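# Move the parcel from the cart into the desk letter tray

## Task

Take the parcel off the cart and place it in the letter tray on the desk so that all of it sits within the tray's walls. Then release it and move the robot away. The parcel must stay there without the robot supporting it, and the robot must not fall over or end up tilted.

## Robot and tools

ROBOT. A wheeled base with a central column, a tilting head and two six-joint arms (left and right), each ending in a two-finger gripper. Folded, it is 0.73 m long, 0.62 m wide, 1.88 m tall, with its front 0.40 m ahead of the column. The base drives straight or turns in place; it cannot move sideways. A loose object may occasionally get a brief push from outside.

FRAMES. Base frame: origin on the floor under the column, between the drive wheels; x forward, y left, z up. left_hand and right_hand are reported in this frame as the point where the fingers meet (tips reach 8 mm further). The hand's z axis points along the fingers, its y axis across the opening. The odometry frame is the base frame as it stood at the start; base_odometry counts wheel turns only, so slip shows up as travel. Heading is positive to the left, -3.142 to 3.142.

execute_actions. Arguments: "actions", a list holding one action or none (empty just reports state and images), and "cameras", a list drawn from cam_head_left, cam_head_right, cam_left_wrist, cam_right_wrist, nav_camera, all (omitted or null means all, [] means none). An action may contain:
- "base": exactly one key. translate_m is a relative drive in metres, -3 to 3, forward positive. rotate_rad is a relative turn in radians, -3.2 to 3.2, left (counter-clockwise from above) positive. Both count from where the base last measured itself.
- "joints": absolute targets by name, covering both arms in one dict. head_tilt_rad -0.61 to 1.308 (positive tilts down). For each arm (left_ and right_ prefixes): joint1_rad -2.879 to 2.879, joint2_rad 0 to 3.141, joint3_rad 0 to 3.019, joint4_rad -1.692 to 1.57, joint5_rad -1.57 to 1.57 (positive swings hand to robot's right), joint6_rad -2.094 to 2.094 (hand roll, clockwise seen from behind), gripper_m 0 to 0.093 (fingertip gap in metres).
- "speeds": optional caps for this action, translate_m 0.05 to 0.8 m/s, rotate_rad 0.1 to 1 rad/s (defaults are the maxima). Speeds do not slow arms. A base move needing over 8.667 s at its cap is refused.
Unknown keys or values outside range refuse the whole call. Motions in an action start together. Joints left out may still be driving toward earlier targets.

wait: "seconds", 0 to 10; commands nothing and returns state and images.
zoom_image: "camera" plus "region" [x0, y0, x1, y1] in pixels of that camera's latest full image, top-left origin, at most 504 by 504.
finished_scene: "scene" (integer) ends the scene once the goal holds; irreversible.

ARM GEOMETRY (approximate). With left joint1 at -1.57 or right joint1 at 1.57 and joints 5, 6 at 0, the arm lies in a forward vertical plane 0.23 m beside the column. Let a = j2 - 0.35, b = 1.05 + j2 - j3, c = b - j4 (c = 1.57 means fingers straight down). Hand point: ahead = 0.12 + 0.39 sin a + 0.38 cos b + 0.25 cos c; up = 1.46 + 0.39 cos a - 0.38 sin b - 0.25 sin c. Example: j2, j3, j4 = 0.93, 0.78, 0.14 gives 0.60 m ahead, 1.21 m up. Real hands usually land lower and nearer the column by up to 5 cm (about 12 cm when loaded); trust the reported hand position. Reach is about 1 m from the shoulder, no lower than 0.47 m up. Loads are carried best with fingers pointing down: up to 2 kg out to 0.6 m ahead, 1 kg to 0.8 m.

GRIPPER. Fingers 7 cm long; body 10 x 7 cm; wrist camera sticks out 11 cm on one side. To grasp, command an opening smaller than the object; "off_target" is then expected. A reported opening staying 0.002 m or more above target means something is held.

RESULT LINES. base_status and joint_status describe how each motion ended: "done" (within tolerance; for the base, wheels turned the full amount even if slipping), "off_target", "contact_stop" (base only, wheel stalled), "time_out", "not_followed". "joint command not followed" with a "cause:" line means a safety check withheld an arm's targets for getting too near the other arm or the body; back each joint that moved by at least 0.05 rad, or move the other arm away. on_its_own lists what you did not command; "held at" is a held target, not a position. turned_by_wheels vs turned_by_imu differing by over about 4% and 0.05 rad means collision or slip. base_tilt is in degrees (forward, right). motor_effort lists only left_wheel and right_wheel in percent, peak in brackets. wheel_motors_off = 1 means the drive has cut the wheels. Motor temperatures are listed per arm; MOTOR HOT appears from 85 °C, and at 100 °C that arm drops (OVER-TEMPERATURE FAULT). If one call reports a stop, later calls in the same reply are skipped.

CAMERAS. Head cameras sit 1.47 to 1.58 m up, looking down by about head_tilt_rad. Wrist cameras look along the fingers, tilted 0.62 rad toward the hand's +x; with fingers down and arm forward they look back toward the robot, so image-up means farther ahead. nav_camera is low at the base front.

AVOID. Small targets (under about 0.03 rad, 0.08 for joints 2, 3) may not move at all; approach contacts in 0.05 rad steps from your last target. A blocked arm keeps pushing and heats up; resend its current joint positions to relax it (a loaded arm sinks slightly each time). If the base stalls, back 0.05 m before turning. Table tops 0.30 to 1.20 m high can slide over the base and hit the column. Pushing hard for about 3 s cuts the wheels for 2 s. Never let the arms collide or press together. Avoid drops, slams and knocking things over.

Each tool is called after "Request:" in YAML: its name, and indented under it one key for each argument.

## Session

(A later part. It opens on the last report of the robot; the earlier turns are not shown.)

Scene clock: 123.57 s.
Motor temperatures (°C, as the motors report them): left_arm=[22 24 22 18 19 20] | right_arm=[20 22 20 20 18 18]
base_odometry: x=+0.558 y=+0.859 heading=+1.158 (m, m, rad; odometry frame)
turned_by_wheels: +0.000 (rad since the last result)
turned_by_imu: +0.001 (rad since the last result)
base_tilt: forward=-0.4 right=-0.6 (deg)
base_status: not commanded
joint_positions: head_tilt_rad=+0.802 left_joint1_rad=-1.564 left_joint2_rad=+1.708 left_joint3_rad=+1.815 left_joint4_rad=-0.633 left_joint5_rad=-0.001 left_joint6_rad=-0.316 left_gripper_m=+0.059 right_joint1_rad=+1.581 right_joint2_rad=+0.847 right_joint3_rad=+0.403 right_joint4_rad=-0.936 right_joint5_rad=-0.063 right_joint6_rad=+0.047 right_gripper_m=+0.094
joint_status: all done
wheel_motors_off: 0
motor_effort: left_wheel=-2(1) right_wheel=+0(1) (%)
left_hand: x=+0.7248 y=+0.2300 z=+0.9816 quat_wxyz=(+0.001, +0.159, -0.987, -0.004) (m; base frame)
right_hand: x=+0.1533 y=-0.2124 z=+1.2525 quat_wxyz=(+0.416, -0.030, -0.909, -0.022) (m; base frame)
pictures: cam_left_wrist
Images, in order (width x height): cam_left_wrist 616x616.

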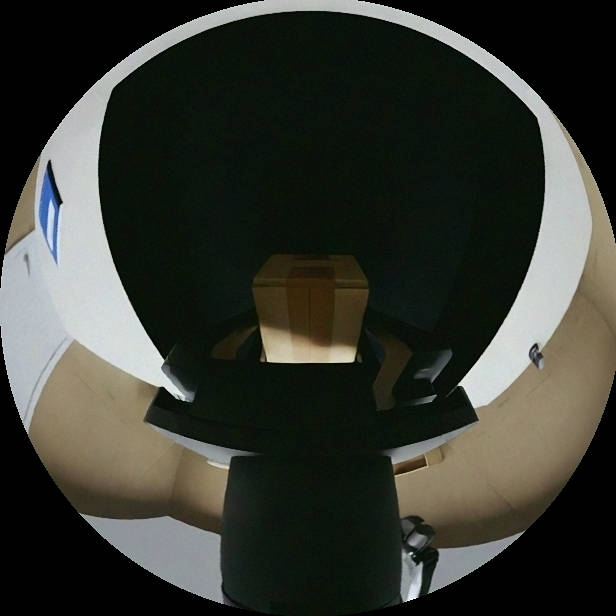

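Request:
execute_actions:
  actions:
    - {"joints": {"left_joint2_rad": 1.74, "left_joint3_rad": 1.84, "left_joint4_rad": -0.62}}
  cameras: []

Request:
execute_actions:
  actions:
    - {"joints": {"left_gripper_m": 0.09}}
  cameras: ["cam_left_wrist"]

Request:
execute_actions:
  actions:
    - {"joints": {"left_joint2_rad": 1.35, "left_joint3_rad": 1.6, "left_joint4_rad": -0.77}}
  cameras: ["cam_left_wrist"]

Request:
execute_actions:
  actions:
    - {"base": {"translate_m": -0.4}, "joints": {"left_joint2_rad": 0.88, "left_joint3_rad": 0.6, "left_joint4_rad": -0.6, "left_joint6_rad": 0}}
  cameras: ["cam_head_right"]

Scene clock: 128.43 s.
Motor temperatures (°C, as the motors report them): left_arm=[22 25 22 18 19 20] | right_arm=[20 22 20 20 18 18]
base_odometry: x=+0.558 y=+0.859 heading=+1.158 (m, m, rad; odometry frame)
turned_by_wheels: +0.000 (rad since the last result)
turned_by_imu: +0.001 (rad since the last result)
base_tilt: forward=-0.3 right=-0.6 (deg)
base_status: not commanded
joint_positions: head_tilt_rad=+0.802 left_joint1_rad=-1.564 left_joint2_rad=+1.718 left_joint3_rad=+1.815 left_joint4_rad=-0.633 left_joint5_rad=-0.001 left_joint6_rad=-0.316 left_gripper_m=+0.059 right_joint1_rad=+1.581 right_joint2_rad=+0.847 right_joint3_rad=+0.403 right_joint4_rad=-0.936 right_joint5_rad=-0.063 right_joint6_rad=+0.047 right_gripper_m=+0.094
joint_status: all done
wheel_motors_off: 0
motor_effort: left_wheel=-1(1) right_wheel=-1(1) (%)
left_hand: x=+0.7201 y=+0.2301 z=+0.9756 quat_wxyz=(+0.006, +0.159, -0.987, -0.005) (m; base frame)
right_hand: x=+0.1533 y=-0.2124 z=+1.2525 quat_wxyz=(+0.416, -0.030, -0.909, -0.022) (m; base frame)
pictures: none
No camera images: the call's "cameras" was empty. Leave "cameras" out to get every camera's image.

Scene clock: 129.07 s.
Motor temperatures (°C, as the motors report them): left_arm=[22 25 22 18 19 20] | right_arm=[20 22 20 20 18 18]
base_odometry: x=+0.558 y=+0.859 heading=+1.158 (m, m, rad; odometry frame)
turned_by_wheels: +0.000 (rad since the last result)
turned_by_imu: +0.000 (rad since the last result)
base_tilt: forward=-0.3 right=-0.6 (deg)
base_status: not commanded
joint_positions: head_tilt_rad=+0.802 left_joint1_rad=-1.564 left_joint2_rad=+1.719 left_joint3_rad=+1.815 left_joint4_rad=-0.633 left_joint5_rad=-0.001 left_joint6_rad=-0.316 left_gripper_m=+0.090 right_joint1_rad=+1.581 right_joint2_rad=+0.847 right_joint3_rad=+0.403 right_joint4_rad=-0.936 right_joint5_rad=-0.063 right_joint6_rad=+0.047 right_gripper_m=+0.094
joint_status: all done
wheel_motors_off: 0
motor_effort: left_wheel=-2(0) right_wheel=+0(0) (%)
left_hand: x=+0.7199 y=+0.2301 z=+0.9754 quat_wxyz=(+0.006, +0.159, -0.987, -0.005) (m; base frame)
right_hand: x=+0.1533 y=-0.2124 z=+1.2525 quat_wxyz=(+0.416, -0.030, -0.909, -0.022) (m; base frame)
pictures: cam_left_wrist
Images, in order (width x height): cam_left_wrist 616x616.

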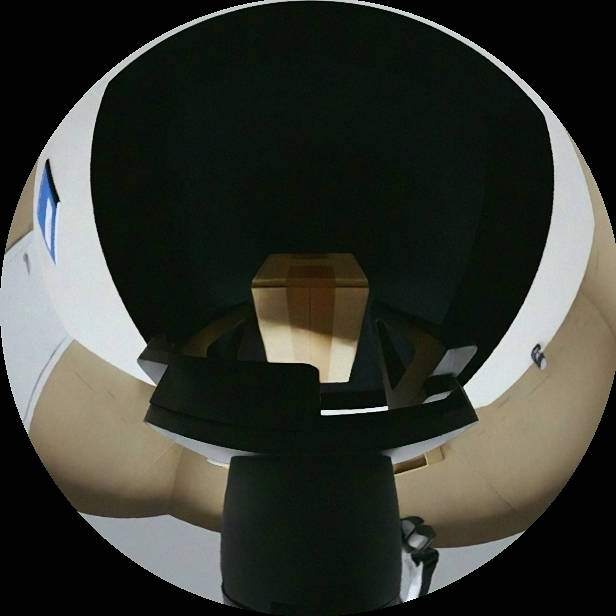

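Scene clock: 130.53 s.
Motor temperatures (°C, as the motors report them): left_arm=[22 25 22 18 19 20] | right_arm=[20 22 20 20 18 18]
base_odometry: x=+0.558 y=+0.859 heading=+1.158 (m, m, rad; odometry frame)
turned_by_wheels: +0.000 (rad since the last result)
turned_by_imu: +0.000 (rad since the last result)
base_tilt: forward=-0.3 right=-0.5 (deg)
base_status: not commanded
joint_positions: head_tilt_rad=+0.802 left_joint1_rad=-1.564 left_joint2_rad=+1.339 left_joint3_rad=+1.592 left_joint4_rad=-0.766 left_joint5_rad=-0.001 left_joint6_rad=-0.316 left_gripper_m=+0.090 right_joint1_rad=+1.581 right_joint2_rad=+0.847 right_joint3_rad=+0.403 right_joint4_rad=-0.936 right_joint5_rad=-0.063 right_joint6_rad=+0.047 right_gripper_m=+0.094
joint_status: all done
wheel_motors_off: 0
motor_effort: left_wheel=+1(2) right_wheel=-1(1) (%)
left_hand: x=+0.7166 y=+0.2290 z=+1.1484 quat_wxyz=(-0.006, +0.159, -0.987, -0.003) (m; base frame)
right_hand: x=+0.1533 y=-0.2124 z=+1.2525 quat_wxyz=(+0.416, -0.030, -0.909, -0.022) (m; base frame)
pictures: cam_left_wrist
Images, in order (width x height): cam_left_wrist 616x616.

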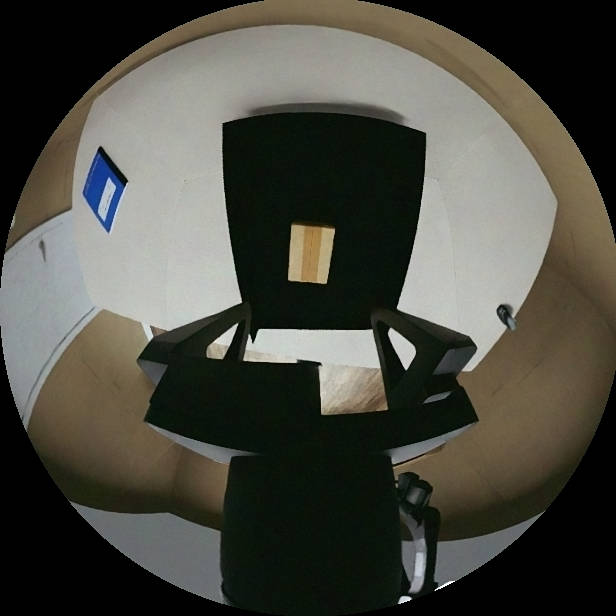

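Scene clock: 132.77 s.
Motor temperatures (°C, as the motors report them): left_arm=[22 24 21 18 19 20] | right_arm=[20 22 20 20 18 18]
base_odometry: x=+0.398 y=+0.493 heading=+1.158 (m, m, rad; odometry frame)
turned_by_wheels: +0.000 (rad since the last result)
turned_by_imu: -0.001 (rad since the last result)
base_tilt: forward=-0.3 right=-0.6 (deg)
base_status: done
joint_positions: head_tilt_rad=+0.803 left_joint1_rad=-1.564 left_joint2_rad=+0.888 left_joint3_rad=+0.587 left_joint4_rad=-0.605 left_joint5_rad=-0.001 left_joint6_rad=-0.013 left_gripper_m=+0.090 right_joint1_rad=+1.581 right_joint2_rad=+0.847 right_joint3_rad=+0.400 right_joint4_rad=-0.936 right_joint5_rad=-0.063 right_joint6_rad=+0.047 right_gripper_m=+0.094
joint_status: all done
wheel_motors_off: 0
motor_effort: left_wheel=+1(38) right_wheel=-1(32) (%)
left_hand: x=+0.3152 y=+0.2273 z=+1.1853 quat_wxyz=(+0.190, +0.009, -0.982, -0.005) (m; base frame)
right_hand: x=+0.1516 y=-0.2124 z=+1.2529 quat_wxyz=(+0.417, -0.030, -0.908, -0.022) (m; base frame)
pictures: cam_head_right
Images, in order (width x height): cam_head_right 672x504.

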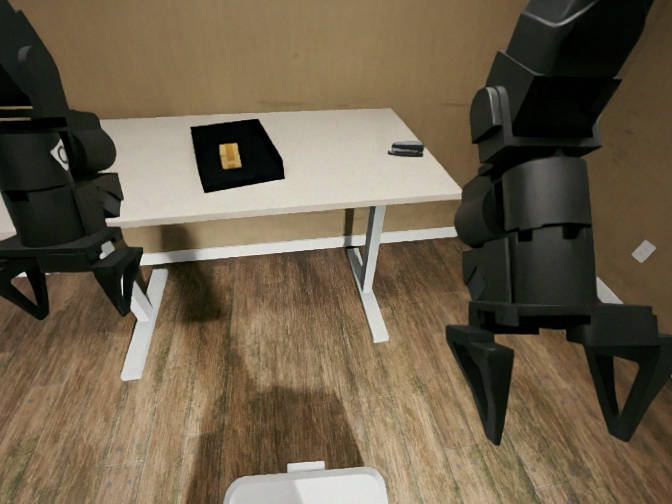

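Request:
finished_scene:
  scene: 2

The scene is finished: the task was done.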